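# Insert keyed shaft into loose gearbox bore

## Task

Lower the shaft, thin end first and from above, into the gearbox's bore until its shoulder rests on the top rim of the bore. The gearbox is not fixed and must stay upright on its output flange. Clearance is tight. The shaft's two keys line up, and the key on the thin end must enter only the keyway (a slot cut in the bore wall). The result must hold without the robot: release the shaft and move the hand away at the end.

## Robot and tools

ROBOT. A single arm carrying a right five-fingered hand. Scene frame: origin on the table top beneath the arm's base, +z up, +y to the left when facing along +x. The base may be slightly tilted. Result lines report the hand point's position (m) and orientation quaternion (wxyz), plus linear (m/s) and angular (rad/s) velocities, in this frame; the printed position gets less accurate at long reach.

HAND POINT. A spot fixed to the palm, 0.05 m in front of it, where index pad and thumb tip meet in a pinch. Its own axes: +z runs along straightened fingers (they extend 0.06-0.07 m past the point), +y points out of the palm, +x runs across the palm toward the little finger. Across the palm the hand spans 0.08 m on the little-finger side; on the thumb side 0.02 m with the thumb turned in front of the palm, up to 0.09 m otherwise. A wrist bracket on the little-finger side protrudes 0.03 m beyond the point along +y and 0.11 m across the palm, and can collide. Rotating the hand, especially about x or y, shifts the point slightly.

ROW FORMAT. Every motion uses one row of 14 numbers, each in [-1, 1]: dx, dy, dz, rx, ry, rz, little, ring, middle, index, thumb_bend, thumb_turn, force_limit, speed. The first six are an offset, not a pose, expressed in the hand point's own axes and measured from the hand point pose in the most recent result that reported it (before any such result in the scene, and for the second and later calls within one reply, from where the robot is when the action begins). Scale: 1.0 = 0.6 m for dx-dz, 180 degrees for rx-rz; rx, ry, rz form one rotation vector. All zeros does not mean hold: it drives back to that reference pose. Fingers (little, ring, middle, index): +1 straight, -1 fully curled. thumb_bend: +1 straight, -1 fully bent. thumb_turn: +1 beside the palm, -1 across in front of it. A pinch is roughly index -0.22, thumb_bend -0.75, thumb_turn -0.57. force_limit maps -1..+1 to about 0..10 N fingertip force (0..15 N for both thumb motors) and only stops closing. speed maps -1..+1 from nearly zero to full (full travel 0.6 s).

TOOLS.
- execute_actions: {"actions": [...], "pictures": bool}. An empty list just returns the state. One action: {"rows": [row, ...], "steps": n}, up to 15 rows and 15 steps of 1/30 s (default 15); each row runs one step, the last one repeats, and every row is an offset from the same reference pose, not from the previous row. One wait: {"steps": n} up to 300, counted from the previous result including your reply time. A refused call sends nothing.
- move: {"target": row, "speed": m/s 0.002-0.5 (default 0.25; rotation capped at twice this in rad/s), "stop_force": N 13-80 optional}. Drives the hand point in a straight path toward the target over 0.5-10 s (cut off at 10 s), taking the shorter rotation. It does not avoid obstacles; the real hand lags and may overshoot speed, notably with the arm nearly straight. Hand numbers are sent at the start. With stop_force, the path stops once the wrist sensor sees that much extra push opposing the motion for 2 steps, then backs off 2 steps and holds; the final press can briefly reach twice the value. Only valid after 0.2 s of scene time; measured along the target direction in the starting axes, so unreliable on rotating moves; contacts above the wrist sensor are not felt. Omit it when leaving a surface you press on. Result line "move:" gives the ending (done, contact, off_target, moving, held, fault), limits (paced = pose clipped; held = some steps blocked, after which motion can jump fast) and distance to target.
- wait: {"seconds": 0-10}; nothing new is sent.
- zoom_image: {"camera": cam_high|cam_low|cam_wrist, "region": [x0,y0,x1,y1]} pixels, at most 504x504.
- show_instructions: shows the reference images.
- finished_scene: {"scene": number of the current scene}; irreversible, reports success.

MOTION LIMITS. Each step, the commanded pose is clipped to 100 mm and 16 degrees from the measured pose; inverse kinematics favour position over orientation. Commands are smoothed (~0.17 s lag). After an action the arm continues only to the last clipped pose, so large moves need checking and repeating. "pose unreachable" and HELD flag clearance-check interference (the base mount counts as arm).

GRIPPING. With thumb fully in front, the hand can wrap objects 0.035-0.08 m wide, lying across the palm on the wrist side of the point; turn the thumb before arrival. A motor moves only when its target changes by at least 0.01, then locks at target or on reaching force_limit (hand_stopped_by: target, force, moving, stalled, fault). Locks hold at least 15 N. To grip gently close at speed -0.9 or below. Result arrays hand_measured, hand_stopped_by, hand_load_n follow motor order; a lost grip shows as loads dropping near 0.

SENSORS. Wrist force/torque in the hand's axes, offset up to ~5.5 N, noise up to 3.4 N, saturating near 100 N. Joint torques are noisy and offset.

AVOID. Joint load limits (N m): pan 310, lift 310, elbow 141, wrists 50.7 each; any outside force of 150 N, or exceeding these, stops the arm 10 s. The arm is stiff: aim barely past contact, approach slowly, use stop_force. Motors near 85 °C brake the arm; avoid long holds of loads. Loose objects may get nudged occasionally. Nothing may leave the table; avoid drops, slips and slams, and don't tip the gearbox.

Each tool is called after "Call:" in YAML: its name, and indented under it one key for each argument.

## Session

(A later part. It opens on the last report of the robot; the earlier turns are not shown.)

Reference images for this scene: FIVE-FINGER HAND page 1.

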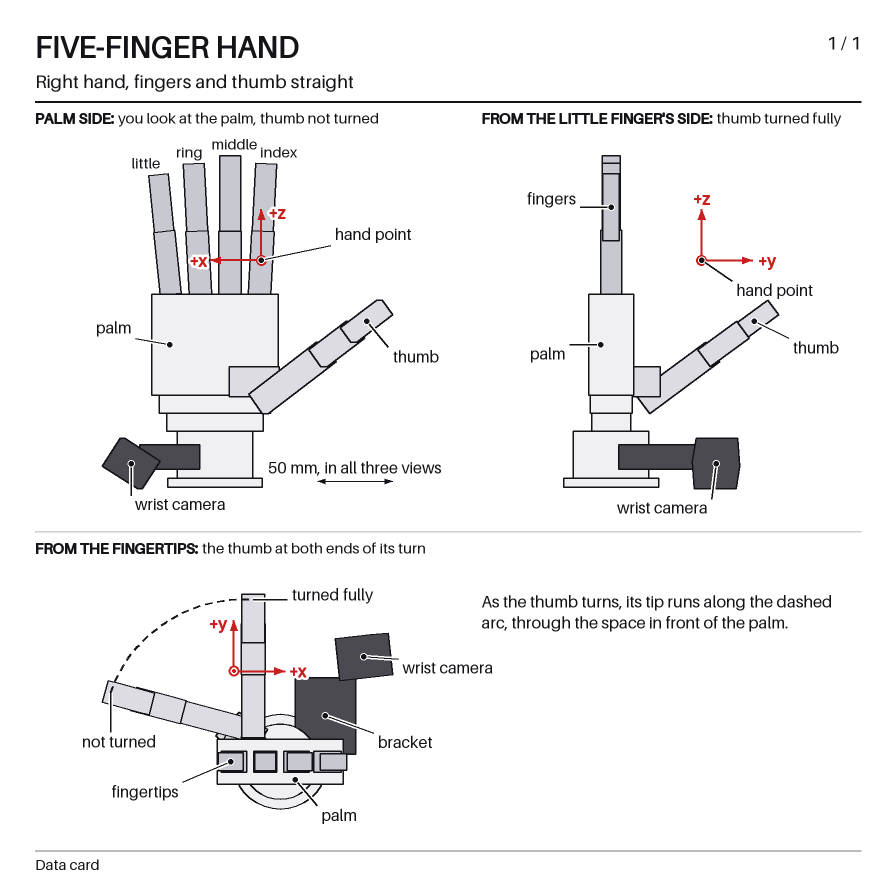

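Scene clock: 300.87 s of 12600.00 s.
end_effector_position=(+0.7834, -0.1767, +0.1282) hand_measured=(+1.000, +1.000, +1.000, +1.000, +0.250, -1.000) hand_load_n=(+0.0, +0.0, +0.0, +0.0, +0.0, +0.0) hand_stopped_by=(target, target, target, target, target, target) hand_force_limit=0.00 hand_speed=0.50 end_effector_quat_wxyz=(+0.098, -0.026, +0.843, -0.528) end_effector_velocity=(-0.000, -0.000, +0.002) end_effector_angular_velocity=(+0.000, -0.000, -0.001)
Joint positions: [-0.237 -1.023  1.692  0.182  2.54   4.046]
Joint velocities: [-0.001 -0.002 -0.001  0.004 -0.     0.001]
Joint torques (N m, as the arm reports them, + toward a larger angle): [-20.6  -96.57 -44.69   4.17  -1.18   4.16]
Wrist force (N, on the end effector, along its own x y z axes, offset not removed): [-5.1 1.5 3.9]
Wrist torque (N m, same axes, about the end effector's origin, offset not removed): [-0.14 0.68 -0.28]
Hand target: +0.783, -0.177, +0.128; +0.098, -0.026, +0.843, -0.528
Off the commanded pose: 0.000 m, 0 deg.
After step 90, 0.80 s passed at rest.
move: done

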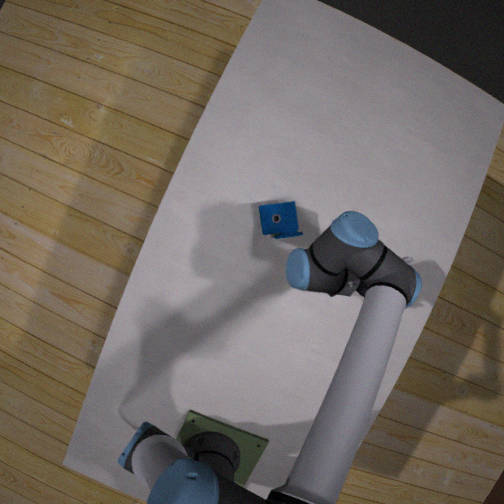

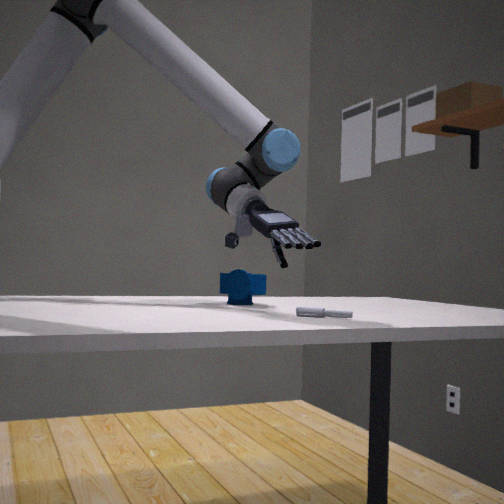

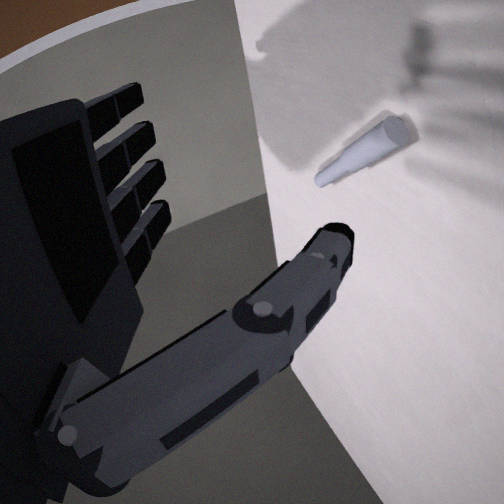

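Call:
move:
  target: [-0.0245,0.0227,0.228,0,0,0,1,1,1,-0.05,1,1,0,0.5]
  speed: 0.15

Call:
move:
  target: [0.008,0.052,0.0247,0,0,0,1,1,1,-0.05,1,1,0,0.5]
  speed: 0.03
  stop_force: 13

Scene clock: 342.70 s of 12600.00 s.
end_effector_position=(+0.8247, -0.2898, +0.0604) hand_measured=(+1.000, +1.000, +1.000, -0.050, +1.000, +1.000) hand_load_n=(+0.0, +0.0, +0.0, +0.0, +0.0, +0.0) hand_stopped_by=(target, target, target, target, target, target) hand_force_limit=0.00 hand_speed=0.50 end_effector_quat_wxyz=(+0.098, -0.026, +0.843, -0.529) end_effector_velocity=(+0.001, -0.002, +0.001) end_effector_angular_velocity=(-0.002, -0.002, -0.000)
Joint positions: [-0.375 -0.918  1.634  0.005  2.442  3.884]
Joint velocities: [-0.001  0.    -0.002 -0.002  0.    -0.002]
Joint torques (N m, as the arm reports them, + toward a larger angle): [-19.48 -68.49 -42.44  -0.71  -2.66  -3.82]
Wrist force (N, on the end effector, along its own x y z axes, offset not removed): [-5.1 -3.2 -7.5]
Wrist torque (N m, same axes, about the end effector's origin, offset not removed): [-0.05 1.04 -0.49]
Hand target: +0.825, -0.290, +0.060; +0.098, -0.026, +0.843, -0.529
Off the commanded pose: 0.000 m, 0 deg.
After step 90, 37.33 s passed at rest.
move: done

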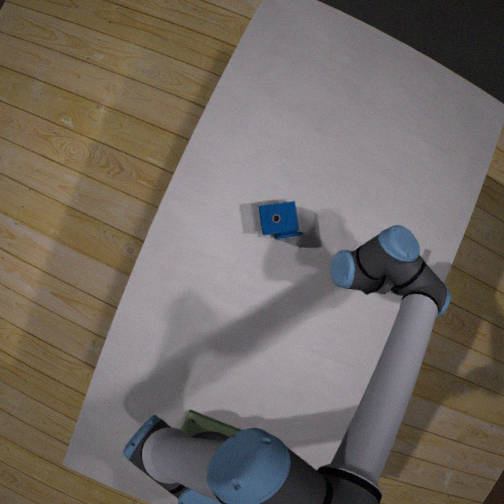

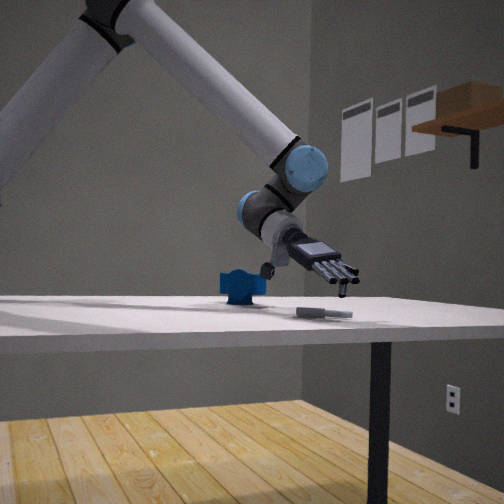

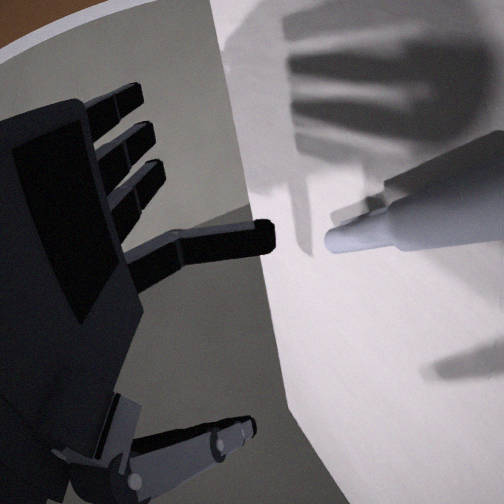

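Scene clock: 344.23 s of 12600.00 s.
end_effector_position=(+0.8247, -0.2899, +0.0258) hand_measured=(+1.000, +1.000, +1.000, -0.050, +1.000, +1.000) hand_load_n=(+0.0, +0.0, +0.0, +0.0, +0.0, +0.0) hand_stopped_by=(target, target, target, target, target, target) hand_force_limit=0.00 hand_speed=0.50 end_effector_quat_wxyz=(+0.098, -0.026, +0.843, -0.529) end_effector_velocity=(+0.001, -0.000, -0.001) end_effector_angular_velocity=(+0.001, -0.004, +0.001)
Joint positions: [-0.375 -0.88   1.644 -0.043  2.442  3.884]
Joint velocities: [-0.     0.001  0.001 -0.004 -0.002  0.001]
Joint torques (N m, as the arm reports them, + toward a larger angle): [  0.57 -70.97 -19.5    0.28   4.25   1.89]
Wrist force (N, on the end effector, along its own x y z axes, offset not removed): [-3.3 -3.1 -2.9]
Wrist torque (N m, same axes, about the end effector's origin, offset not removed): [-0.24 0.76 -0.47]
Hand target: +0.825, -0.290, +0.026; +0.098, -0.026, +0.843, -0.529
Off the commanded pose: 0.000 m, 0 deg.
move: done

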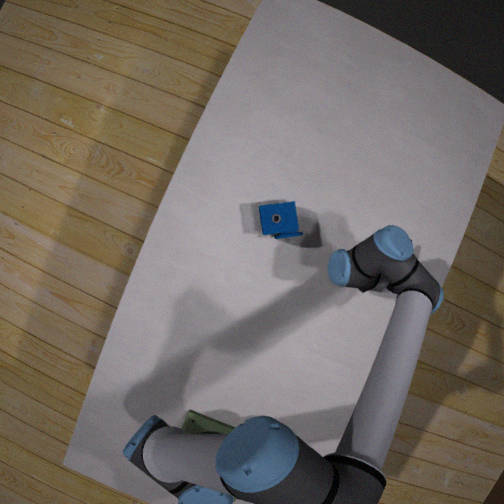

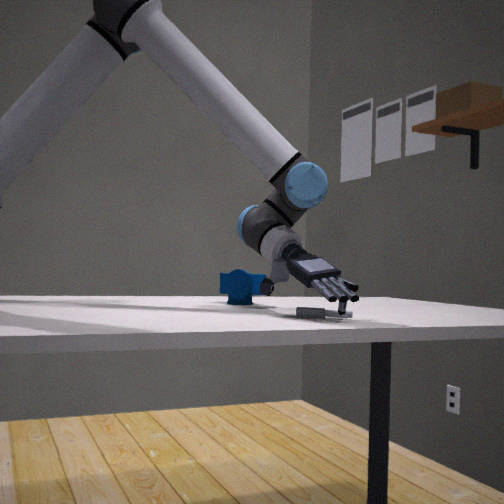

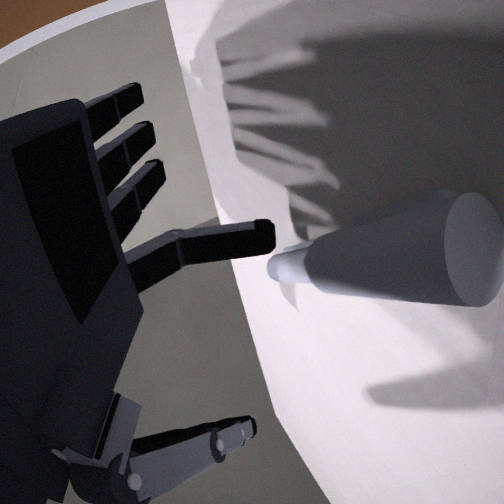

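Call:
move:
  target: [0.0014,0.009,0.0042,0,0,0,1,1,1,-0.05,1,1,0,0.5]
  speed: 0.01
  stop_force: 13

Call:
move:
  target: [0.02,0.0735,-0.149,0,0,0,1,1,1,-0.05,1,1,0,0.5]
  speed: 0.03
  stop_force: 15

Scene clock: 350.50 s of 12600.00 s.
end_effector_position=(+0.8246, -0.2899, +0.0200) hand_measured=(+1.000, +1.000, +1.000, -0.050, +1.000, +1.000) hand_load_n=(+0.0, +0.0, +0.0, +0.0, +0.0, +0.0) hand_stopped_by=(target, target, target, target, target, target) hand_force_limit=0.00 hand_speed=0.50 end_effector_quat_wxyz=(+0.098, -0.026, +0.843, -0.529) end_effector_velocity=(-0.000, -0.000, -0.003) end_effector_angular_velocity=(-0.000, +0.001, -0.001)
Joint positions: [-0.375 -0.873  1.645 -0.051  2.442  3.884]
Joint velocities: [-0.     0.003  0.    -0.003  0.001 -0.   ]
Joint torques (N m, as the arm reports them, + toward a larger angle): [  2.3  -71.14 -19.1   -0.31   4.52   1.93]
Wrist force (N, on the end effector, along its own x y z axes, offset not removed): [-1.3 2.4 -4.8]
Wrist torque (N m, same axes, about the end effector's origin, offset not removed): [0.75 0.44 -0.18]
Hand target: +0.825, -0.290, +0.020; +0.098, -0.026, +0.843, -0.529
Off the commanded pose: 0.000 m, 0 deg.
After step 90, 2.47 s passed at rest.
move: done

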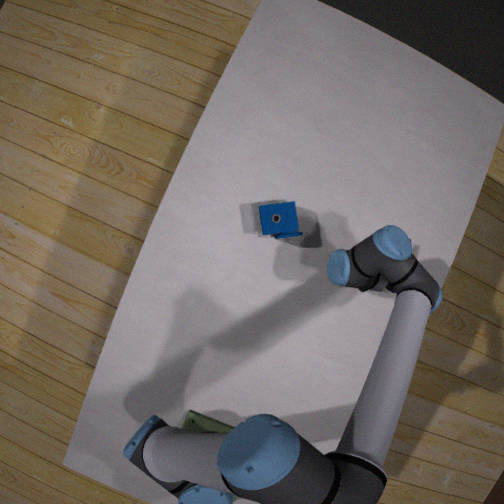

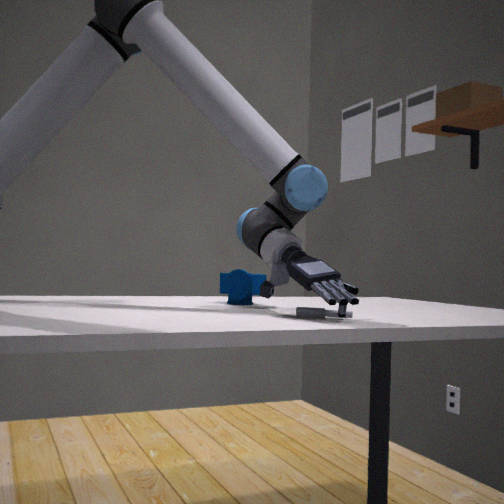

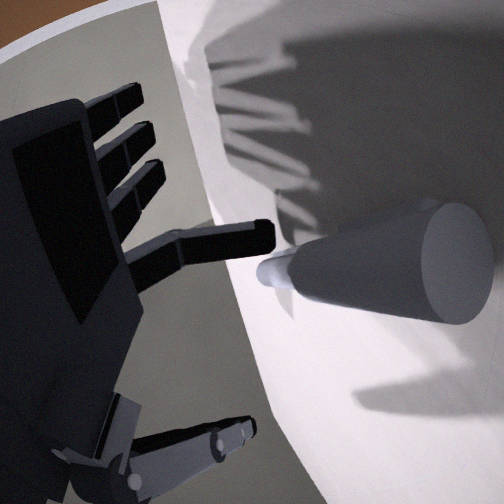

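Scene clock: 354.20 s of 12600.00 s.
end_effector_position=(+0.7985, -0.1931, +0.0166) hand_measured=(+1.000, +1.000, +1.000, -0.050, +1.000, +1.000) hand_load_n=(+0.0, +0.0, +0.0, +0.5, +0.0, +0.0) hand_stopped_by=(target, target, target, target, target, target) hand_force_limit=0.00 hand_speed=0.50 end_effector_quat_wxyz=(+0.098, -0.026, +0.843, -0.528) end_effector_velocity=(-0.000, +0.002, +0.001) end_effector_angular_velocity=(-0.000, -0.002, -0.001)
Joint positions: [-0.255 -0.885  1.699  0.017  2.528  4.023]
Joint velocities: [ 0.003 -0.001  0.001  0.002  0.002  0.004]
Joint torques (N m, as the arm reports them, + toward a larger angle): [ 13.67 -83.5  -18.32   4.21   4.32   3.32]
Wrist force (N, on the end effector, along its own x y z axes, offset not removed): [-2.1 -5.0 -2.5]
Wrist torque (N m, same axes, about the end effector's origin, offset not removed): [-0.42 0.54 -0.30]
Hand target: +0.798, -0.193, +0.017; +0.098, -0.026, +0.843, -0.528
Off the commanded pose: 0.000 m, 0 deg.
move: done

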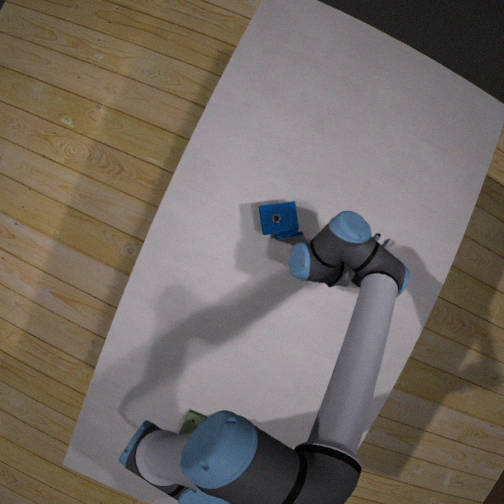

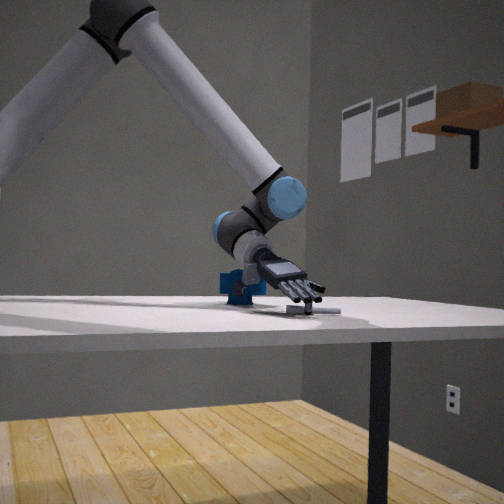

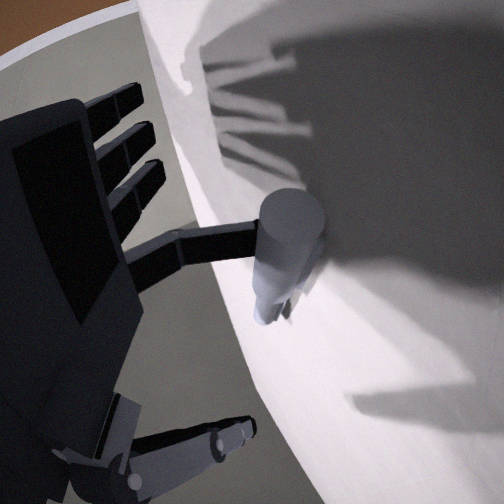

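Call:
move:
  target: [-0.0138,-0.0895,-0.0423,0,0,0,1,1,1,0.3,1,1,0,0.5]
  speed: 0.08

Call:
execute_actions:
  actions:
    - {"rows":[[0,0,0,0,0,0,1,1,0.3,0.3,0.1,-1,0,0.5]],"steps":15}

Scene clock: 360.83 s of 12600.00 s.
end_effector_position=(+0.7985, -0.1930, +0.0763) hand_measured=(+1.000, +1.000, +1.000, +0.300, +1.000, +1.000) hand_load_n=(+0.0, +0.0, +0.0, +0.0, +0.0, +0.0) hand_stopped_by=(target, target, target, target, target, target) hand_force_limit=0.00 hand_speed=0.50 end_effector_quat_wxyz=(+0.098, -0.026, +0.843, -0.528) end_effector_velocity=(-0.000, +0.000, +0.001) end_effector_angular_velocity=(+0.001, +0.000, -0.001)
Joint positions: [-0.255 -0.953  1.683  0.101  2.528  4.022]
Joint velocities: [ 0.001 -0.001 -0.001  0.004  0.     0.002]
Joint torques (N m, as the arm reports them, + toward a larger angle): [ -19.37 -103.68  -40.21    4.28   -1.19    3.42]
Wrist force (N, on the end effector, along its own x y z axes, offset not removed): [1.7 -1.3 -4.2]
Wrist torque (N m, same axes, about the end effector's origin, offset not removed): [0.26 -0.04 -0.24]
Hand target: +0.799, -0.193, +0.077; +0.098, -0.026, +0.843, -0.528
Off the commanded pose: 0.000 m, 0 deg.
After step 90, 2.40 s passed at rest.
move: done

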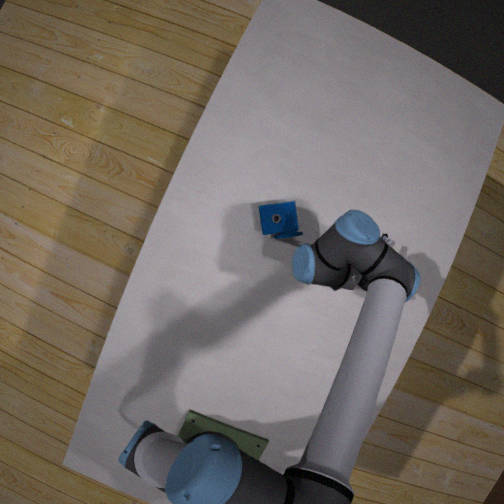

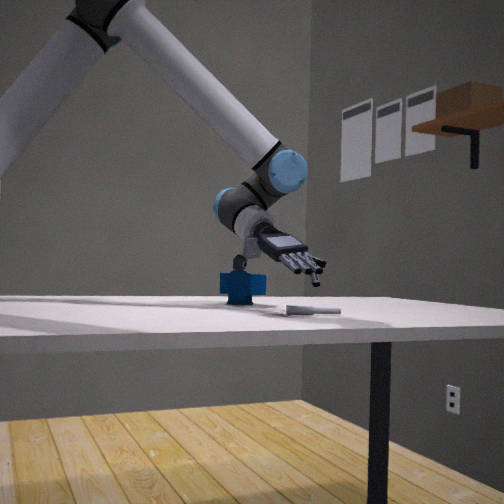

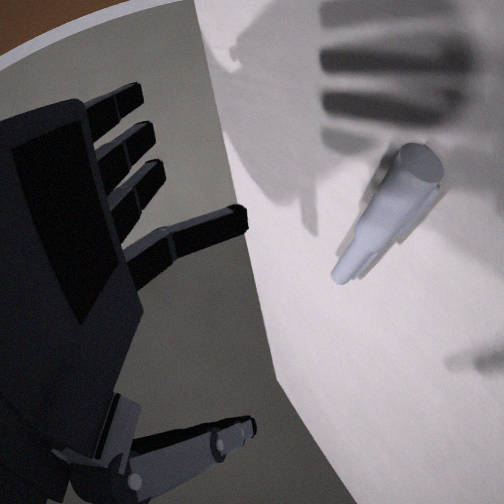

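Scene clock: 361.33 s of 12600.00 s.
end_effector_position=(+0.7985, -0.1930, +0.0764) hand_measured=(+1.000, +1.000, +0.300, +0.300, +0.374, +0.150) hand_load_n=(+0.0, +0.0, +0.0, +0.0, +0.0, -0.5) hand_stopped_by=(target, target, target, target, moving, moving) hand_force_limit=0.00 hand_speed=0.50 end_effector_quat_wxyz=(+0.098, -0.026, +0.843, -0.528) end_effector_velocity=(+0.000, -0.000, -0.001) end_effector_angular_velocity=(+0.000, +0.000, +0.000)
Joint positions: [-0.255 -0.953  1.683  0.101  2.528  4.022]
Joint velocities: [-0.001  0.001  0.    -0.002 -0.001 -0.001]
Joint torques (N m, as the arm reports them, + toward a larger angle): [-19.84 -81.71 -36.73   0.58  -1.35   0.48]
Wrist force (N, on the end effector, along its own x y z axes, offset not removed): [-3.7 -2.7 -4.3]
Wrist torque (N m, same axes, about the end effector's origin, offset not removed): [-0.01 0.70 -0.48]
Hand target: +0.799, -0.193, +0.076; +0.098, -0.026, +0.843, -0.528
Off the commanded pose: 0.000 m, 0 deg.
Steps of this call (steps 1 to 15: all 15 steps of this action). Readings (end_effector_position | what the end effector reports):
1: (+0.7985, -0.1930, +0.0764) | hand_measured=(+1.000, +1.000, +1.000, +0.300, +1.000, +1.000) hand_load_n=(+0.0, +0.0, +0.0, +0.0, +0.0, +0.0) hand_stopped_by=(target, target, moving, target, moving, moving) hand_force_limit=0.00 hand_speed=0.50
2: (+0.7985, -0.1930, +0.0764) | hand_measured=(+1.000, +1.000, +1.000, +0.300, +1.000, +1.000) hand_load_n=(+0.0, +0.0, +0.0, +0.0, +0.0, +0.0) hand_stopped_by=(target, target, moving, target, moving, moving) hand_force_limit=0.00 hand_speed=0.50
4: (+0.7985, -0.1930, +0.0764) | hand_measured=(+1.000, +1.000, +0.924, +0.300, +0.952, +0.936) hand_load_n=(+0.0, +0.0, -0.5, +0.0, +0.0, -0.5) hand_stopped_by=(target, target, moving, target, moving, moving) hand_force_limit=0.00 hand_speed=0.50
8: (+0.7985, -0.1930, +0.0764) | hand_measured=(+1.000, +1.000, +0.592, +0.300, +0.742, +0.650) hand_load_n=(+0.0, +0.0, -0.5, +0.0, +0.0, -0.5) hand_stopped_by=(target, target, moving, target, moving, moving) hand_force_limit=0.00 hand_speed=0.50
15: the state above

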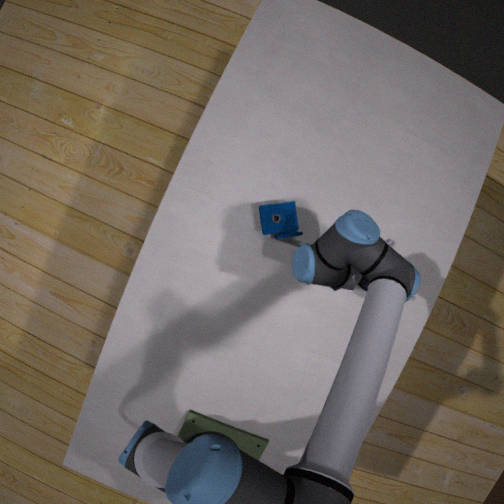

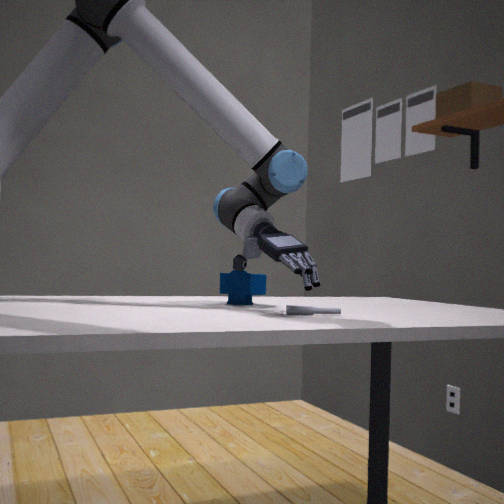

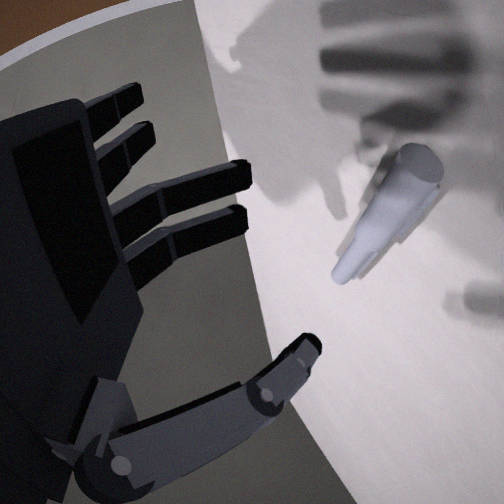

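Call:
move:
  target: [-0.081,-0.011,0.049,0,0,0,1,1,1,-0.05,1,1,0,0.5]
  speed: 0.1

Scene clock: 370.97 s of 12600.00 s.
end_effector_position=(+0.8513, -0.2149, +0.0765) hand_measured=(+1.000, +1.000, +1.000, -0.050, +1.000, +1.000) hand_load_n=(+0.0, +0.0, +0.0, +0.0, +0.0, +0.0) hand_stopped_by=(target, target, target, target, target, target) hand_force_limit=0.00 hand_speed=0.50 end_effector_quat_wxyz=(+0.098, -0.026, +0.843, -0.528) end_effector_velocity=(+0.001, -0.001, -0.000) end_effector_angular_velocity=(+0.001, +0.000, +0.001)
Joint positions: [-0.267 -0.888  1.56   0.146  2.52   4.007]
Joint velocities: [-0.001  0.001 -0.002  0.    -0.002 -0.001]
Joint torques (N m, as the arm reports them, + toward a larger angle): [-19.94 -73.44 -41.84   4.32  -1.45  -2.4 ]
Wrist force (N, on the end effector, along its own x y z axes, offset not removed): [-5.2 3.9 -2.5]
Wrist torque (N m, same axes, about the end effector's origin, offset not removed): [0.62 1.05 -0.42]
Hand target: +0.851, -0.215, +0.077; +0.098, -0.026, +0.843, -0.528
Off the commanded pose: 0.000 m, 0 deg.
After step 90, 5.40 s passed at rest.
move: done

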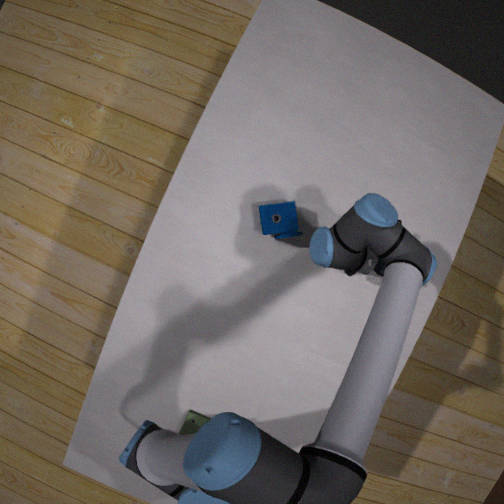

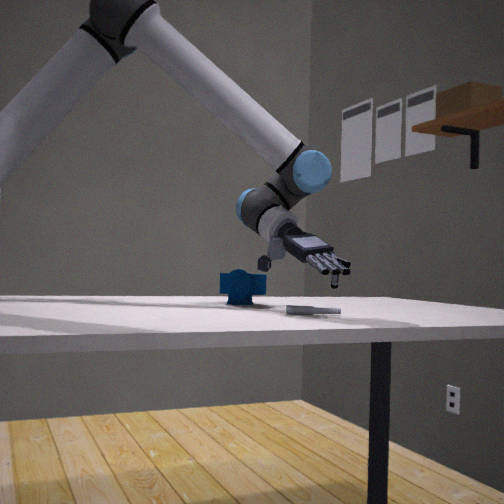

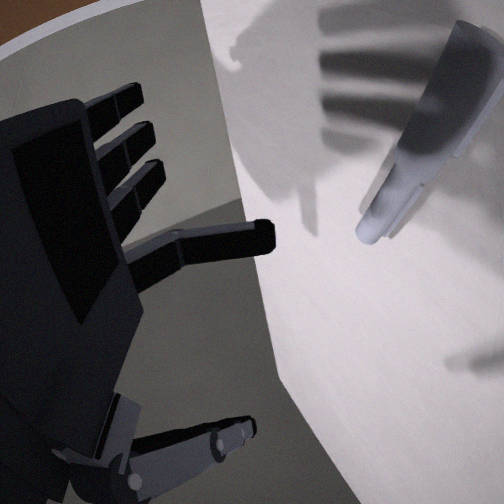

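Call:
move:
  target: [0.0131,0.085,0.0402,0,0,0,1,1,1,-0.05,1,1,0,0.5]
  speed: 0.04
  stop_force: 13

Scene clock: 374.57 s of 12600.00 s.
end_effector_position=(+0.8512, -0.2150, +0.0198) hand_measured=(+1.000, +1.000, +1.000, -0.050, +1.000, +1.000) hand_load_n=(+0.0, +0.0, +0.0, +0.0, +0.0, +0.0) hand_stopped_by=(target, target, target, target, target, target) hand_force_limit=0.00 hand_speed=0.50 end_effector_quat_wxyz=(+0.098, -0.026, +0.843, -0.528) end_effector_velocity=(-0.001, +0.000, -0.003) end_effector_angular_velocity=(-0.001, +0.000, -0.001)
Joint positions: [-0.267 -0.828  1.575  0.071  2.52   4.007]
Joint velocities: [ 0.     0.003  0.001 -0.004  0.001  0.   ]
Joint torques (N m, as the arm reports them, + toward a larger angle): [  1.15 -75.36 -20.55   0.47   1.5   -1.81]
Wrist force (N, on the end effector, along its own x y z axes, offset not removed): [0.5 0.0 -5.9]
Wrist torque (N m, same axes, about the end effector's origin, offset not removed): [0.36 -0.09 0.01]
Hand target: +0.851, -0.215, +0.020; +0.098, -0.026, +0.843, -0.528
Off the commanded pose: 0.000 m, 0 deg.
move: done

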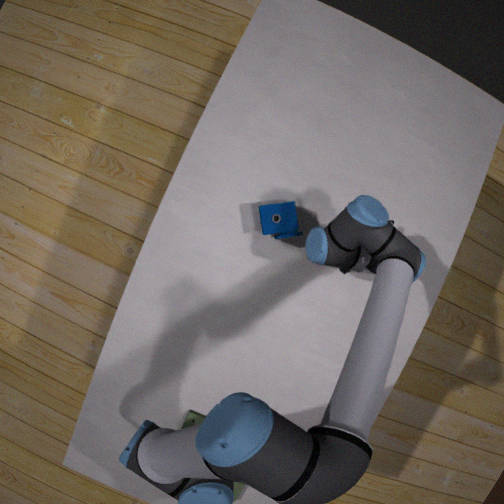

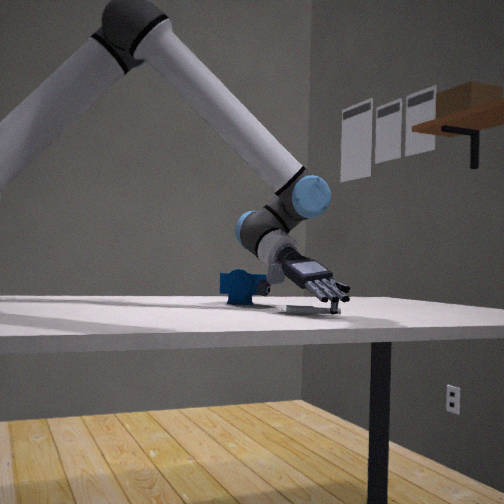

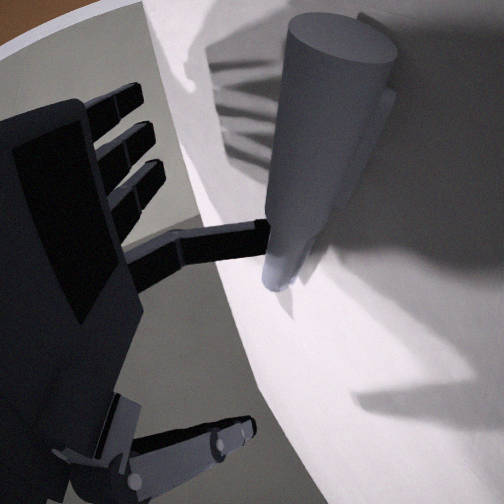

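Call:
move:
  target: [-0.0065,0.0724,-0.151,0,0,0,1,1,1,-0.05,1,1,0,0.5]
  speed: 0.03
  stop_force: 15

Scene clock: 382.03 s of 12600.00 s.
end_effector_position=(+0.8403, -0.1151, +0.0196) hand_measured=(+1.000, +1.000, +1.000, -0.050, +1.000, +1.000) hand_load_n=(+0.0, +0.0, +0.0, +0.0, +0.0, +0.0) hand_stopped_by=(target, target, target, target, target, target) hand_force_limit=0.00 hand_speed=0.50 end_effector_quat_wxyz=(+0.098, -0.026, +0.843, -0.528) end_effector_velocity=(-0.000, +0.003, -0.000) end_effector_angular_velocity=(-0.001, -0.000, -0.001)
Joint positions: [-0.138 -0.805  1.563  0.215  2.601  4.192]
Joint velocities: [ 0.004  0.002 -0.001  0.005  0.003  0.006]
Joint torques (N m, as the arm reports them, + toward a larger angle): [ 19.48 -72.32 -39.8    4.96   4.5    3.36]
Wrist force (N, on the end effector, along its own x y z axes, offset not removed): [-0.7 -0.6 -5.7]
Wrist torque (N m, same axes, about the end effector's origin, offset not removed): [0.22 0.43 -0.01]
Hand target: +0.840, -0.115, +0.020; +0.098, -0.026, +0.843, -0.528
Off the commanded pose: 0.000 m, 0 deg.
After step 90, 0.77 s passed at rest.
move: done

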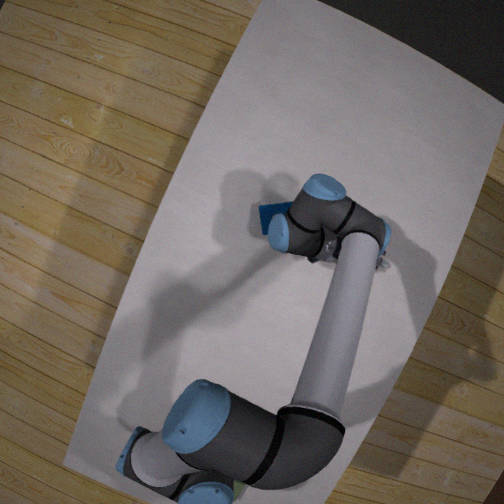

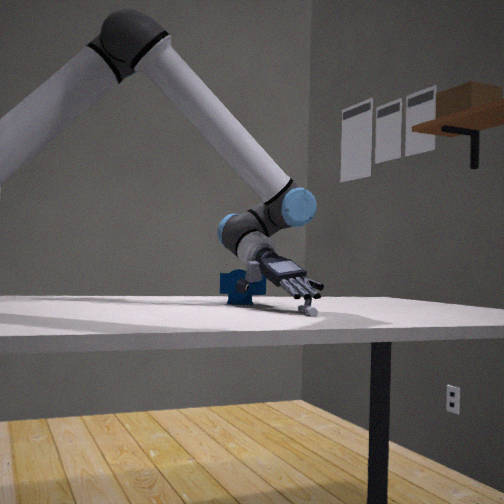

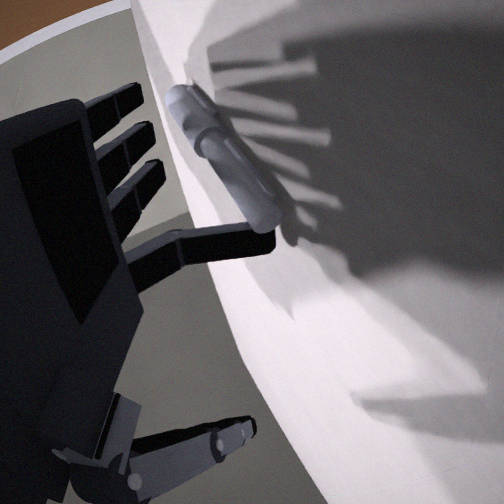

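Call:
move:
  target: [-0.03,-0.18,0.03,0,0,0,1,1,1,1,1,1,0,0.5]
  speed: 0.1

Scene clock: 386.47 s of 12600.00 s.
end_effector_position=(+0.8550, -0.1759, +0.1110) hand_measured=(+1.000, +1.000, +1.000, +1.000, +1.000, +1.000) hand_load_n=(+0.0, +0.0, +0.0, +0.0, +0.0, +0.0) hand_stopped_by=(target, target, target, target, target, target) hand_force_limit=0.00 hand_speed=0.50 end_effector_quat_wxyz=(+0.098, -0.026, +0.843, -0.528) end_effector_velocity=(+0.001, -0.002, +0.002) end_effector_angular_velocity=(+0.000, -0.000, -0.000)
Joint positions: [-0.216 -0.905  1.527  0.253  2.554  4.075]
Joint velocities: [-0.002 -0.002 -0.003  0.002 -0.001 -0.003]
Joint torques (N m, as the arm reports them, + toward a larger angle): [ -21.   -107.82  -45.08    4.45   -1.15   -4.21]
Wrist force (N, on the end effector, along its own x y z axes, offset not removed): [-3.7 2.8 -4.4]
Wrist torque (N m, same axes, about the end effector's origin, offset not removed): [0.89 0.97 -0.20]
Hand target: +0.855, -0.176, +0.111; +0.098, -0.026, +0.843, -0.528
Off the commanded pose: 0.000 m, 0 deg.
move: done

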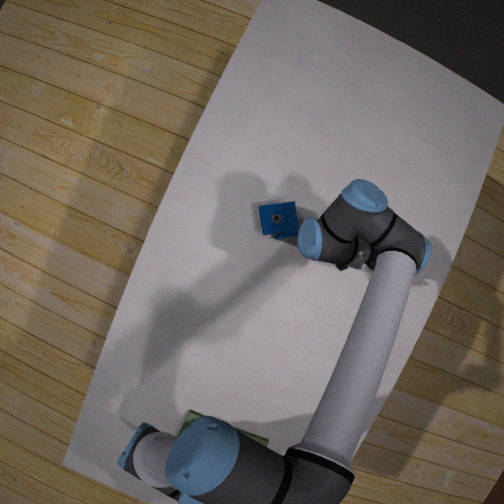

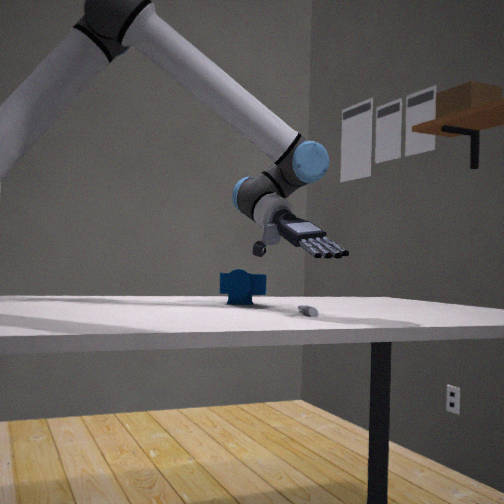

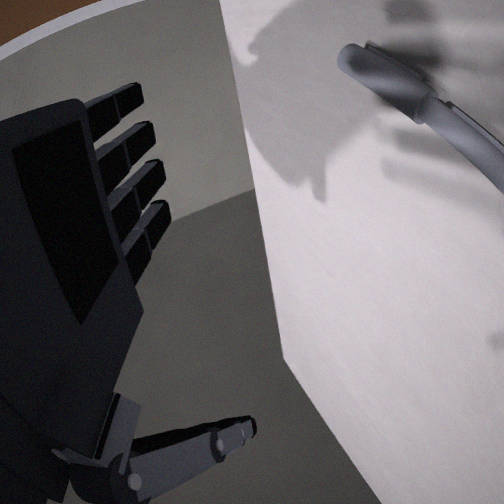

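Call:
move:
  target: [0.1055,0.0467,0.028,-0.052,-0.338,-0.160,1,1,0.3,0.3,0.15,-1,0,0.5]
  speed: 0.25

Scene clock: 405.27 s of 12600.00 s.
end_effector_position=(+0.7976, -0.1880, +0.0707) hand_measured=(+1.000, +1.000, +0.300, +0.300, +0.150, -1.000) hand_load_n=(+0.0, +0.0, +0.0, +0.0, +0.0, +0.0) hand_stopped_by=(target, target, target, target, target, target) hand_force_limit=0.00 hand_speed=0.50 end_effector_quat_wxyz=(+0.375, -0.493, +0.684, -0.384) end_effector_velocity=(-0.001, +0.000, -0.000) end_effector_angular_velocity=(+0.001, +0.002, +0.013)
Joint positions: [-0.635 -1.151  1.98  -0.351  1.177  3.096]
Joint velocities: [-0.004  0.002 -0.002  0.006 -0.015 -0.009]
Joint torques (N m, as the arm reports them, + toward a larger angle): [-17.36 -48.7  -40.59   1.76  -3.53  -3.95]
Wrist force (N, on the end effector, along its own x y z axes, offset not removed): [-3.3 -1.7 -0.1]
Wrist torque (N m, same axes, about the end effector's origin, offset not removed): [-0.16 0.75 -0.53]
Hand target: +0.798, -0.188, +0.071; +0.375, -0.494, +0.684, -0.384
Off the commanded pose: 0.001 m, 0 deg.
After step 90, 12.87 s passed at rest.
move: done

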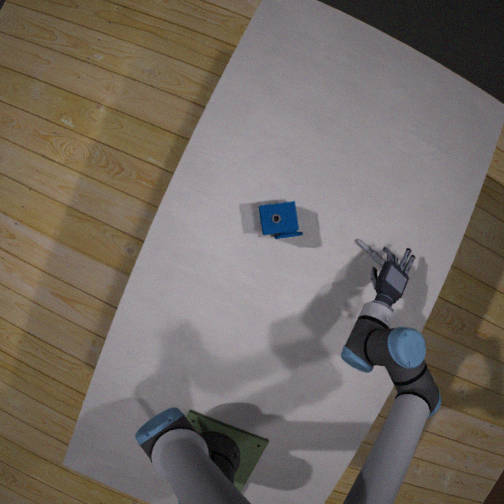

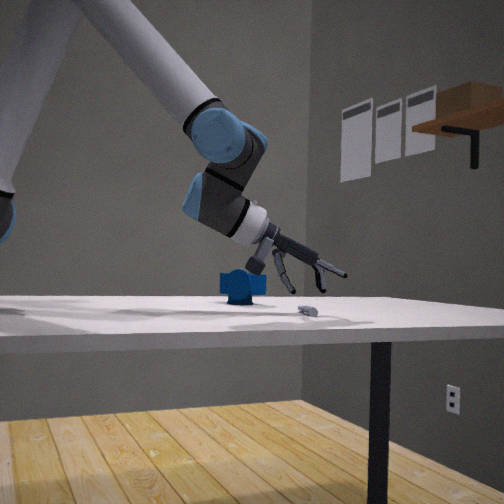

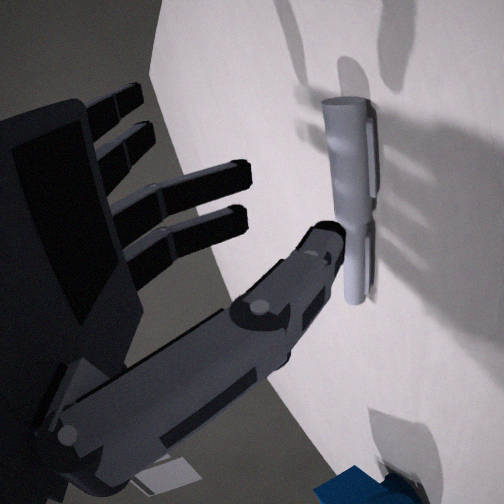

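Call:
move:
  target: [0.0535,0.0533,0.0267,0,0,0,1,1,0.3,0.3,0.15,-1,0,0.5]
  speed: 0.04
  stop_force: 13

Call:
zoom_image:
  camera: "cam_low"
  region: [250, 250, 360, 330]

Scene clock: 414.97 s of 12600.00 s.
end_effector_position=(+0.7920, -0.2143, +0.0310) hand_measured=(+1.000, +1.000, +0.300, +0.300, +0.150, -1.000) hand_load_n=(+0.0, +0.0, +0.0, +0.0, +0.0, +0.0) hand_stopped_by=(target, target, target, target, target, target) hand_force_limit=0.00 hand_speed=0.50 end_effector_quat_wxyz=(+0.375, -0.493, +0.684, -0.384) end_effector_velocity=(-0.000, -0.001, -0.001) end_effector_angular_velocity=(-0.002, +0.000, +0.001)
Joint positions: [-0.677 -1.092  1.986 -0.407  1.14   3.075]
Joint velocities: [-0.002  0.001  0.    -0.001 -0.001 -0.003]
Joint torques (N m, as the arm reports them, + toward a larger angle): [-21.58 -50.05 -16.4   -1.49  -3.17  -4.04]
Wrist force (N, on the end effector, along its own x y z axes, offset not removed): [2.6 3.7 -3.3]
Wrist torque (N m, same axes, about the end effector's origin, offset not removed): [0.98 -0.13 0.11]
Hand target: +0.792, -0.214, +0.031; +0.375, -0.493, +0.684, -0.384
Off the commanded pose: 0.000 m, 0 deg.
After step 90, 5.10 s passed at rest.
move: done

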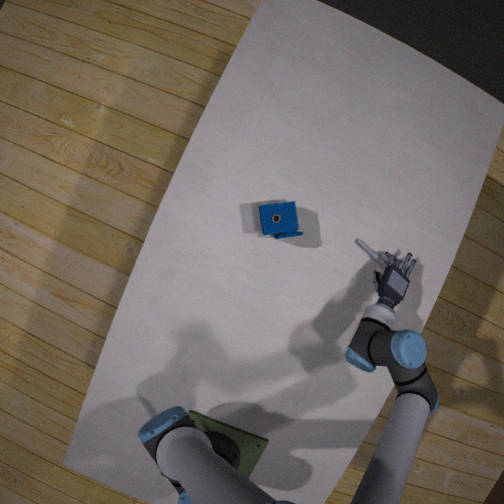

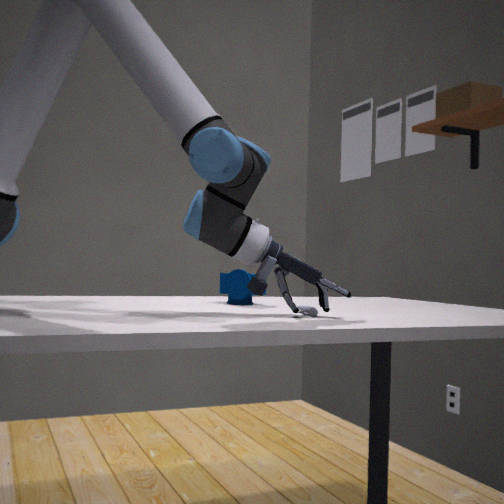

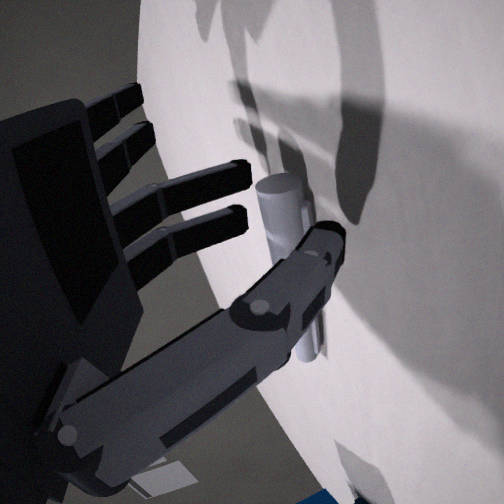

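Region (250, 250, 360, 330) of cam_low's 504x504 image, scaled by 4.582, with more detail than that image has; it fills the top 367 rows of this view, and the rest is white.

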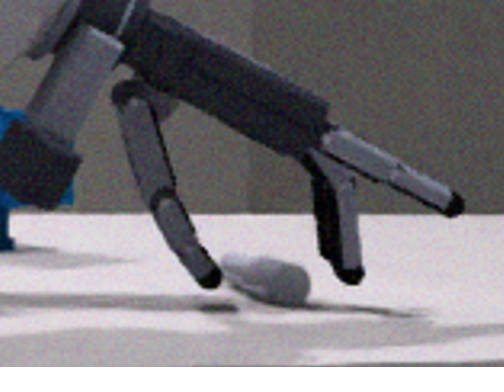

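Call:
move:
  target: [0.0013,0.009,0.0042,0,0,0,1,1,0.3,0.3,0.05,-1,0,0.3]
  speed: 0.01
  stop_force: 13

Call:
zoom_image:
  camera: "cam_low"
  region: [250, 250, 360, 330]

Scene clock: 421.10 s of 12600.00 s.
end_effector_position=(+0.7920, -0.2143, +0.0253) hand_measured=(+1.000, +1.000, +0.300, +0.300, +0.050, -1.000) hand_load_n=(+0.0, +0.0, +0.0, +0.0, +0.0, +0.0) hand_stopped_by=(target, target, target, target, target, target) hand_force_limit=0.00 hand_speed=0.30 end_effector_quat_wxyz=(+0.375, -0.493, +0.684, -0.384) end_effector_velocity=(-0.000, +0.000, -0.003) end_effector_angular_velocity=(+0.001, +0.002, -0.001)
Joint positions: [-0.677 -1.084  1.988 -0.417  1.14   3.075]
Joint velocities: [ 0.001  0.003  0.    -0.002  0.002  0.001]
Joint torques (N m, as the arm reports them, + toward a larger angle): [ 15.33 -51.21 -16.32  -1.55   3.39   0.49]
Wrist force (N, on the end effector, along its own x y z axes, offset not removed): [-3.0 -1.4 -7.8]
Wrist torque (N m, same axes, about the end effector's origin, offset not removed): [0.32 0.88 -0.42]
Hand target: +0.792, -0.214, +0.025; +0.375, -0.493, +0.684, -0.384
Off the commanded pose: 0.000 m, 0 deg.
After step 90, 2.33 s passed at rest.
move: done

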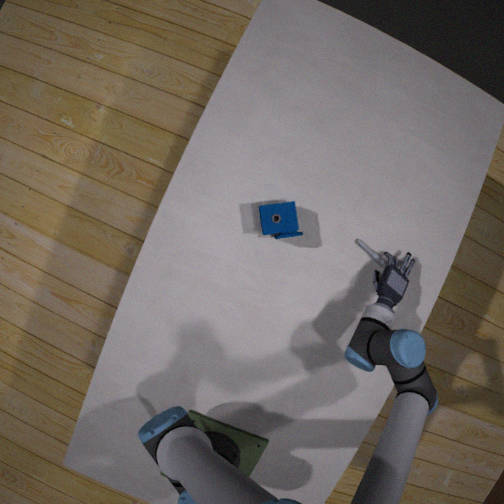

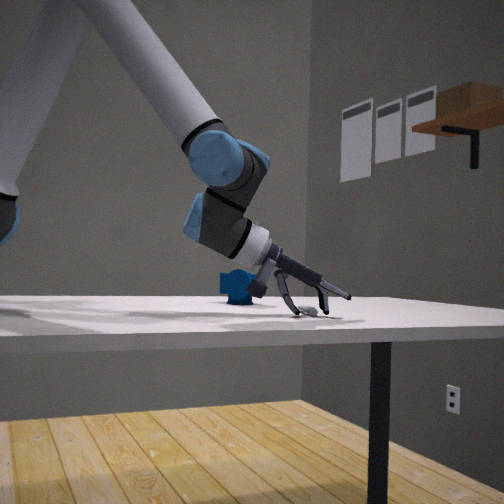

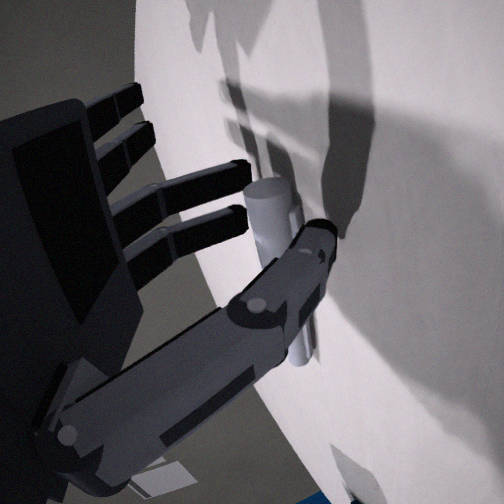

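Region (250, 250, 360, 330) of cam_low's 504x504 image, scaled by 4.582, with more detail than that image has; it fills the top 367 rows of this view, and the rest is white.

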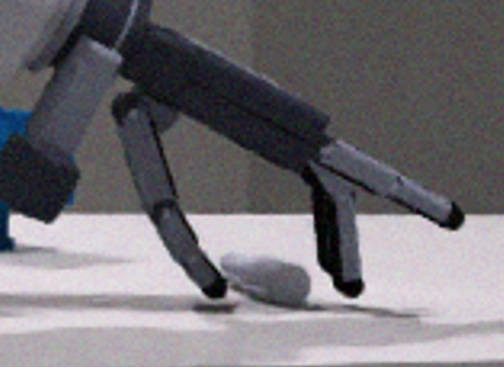

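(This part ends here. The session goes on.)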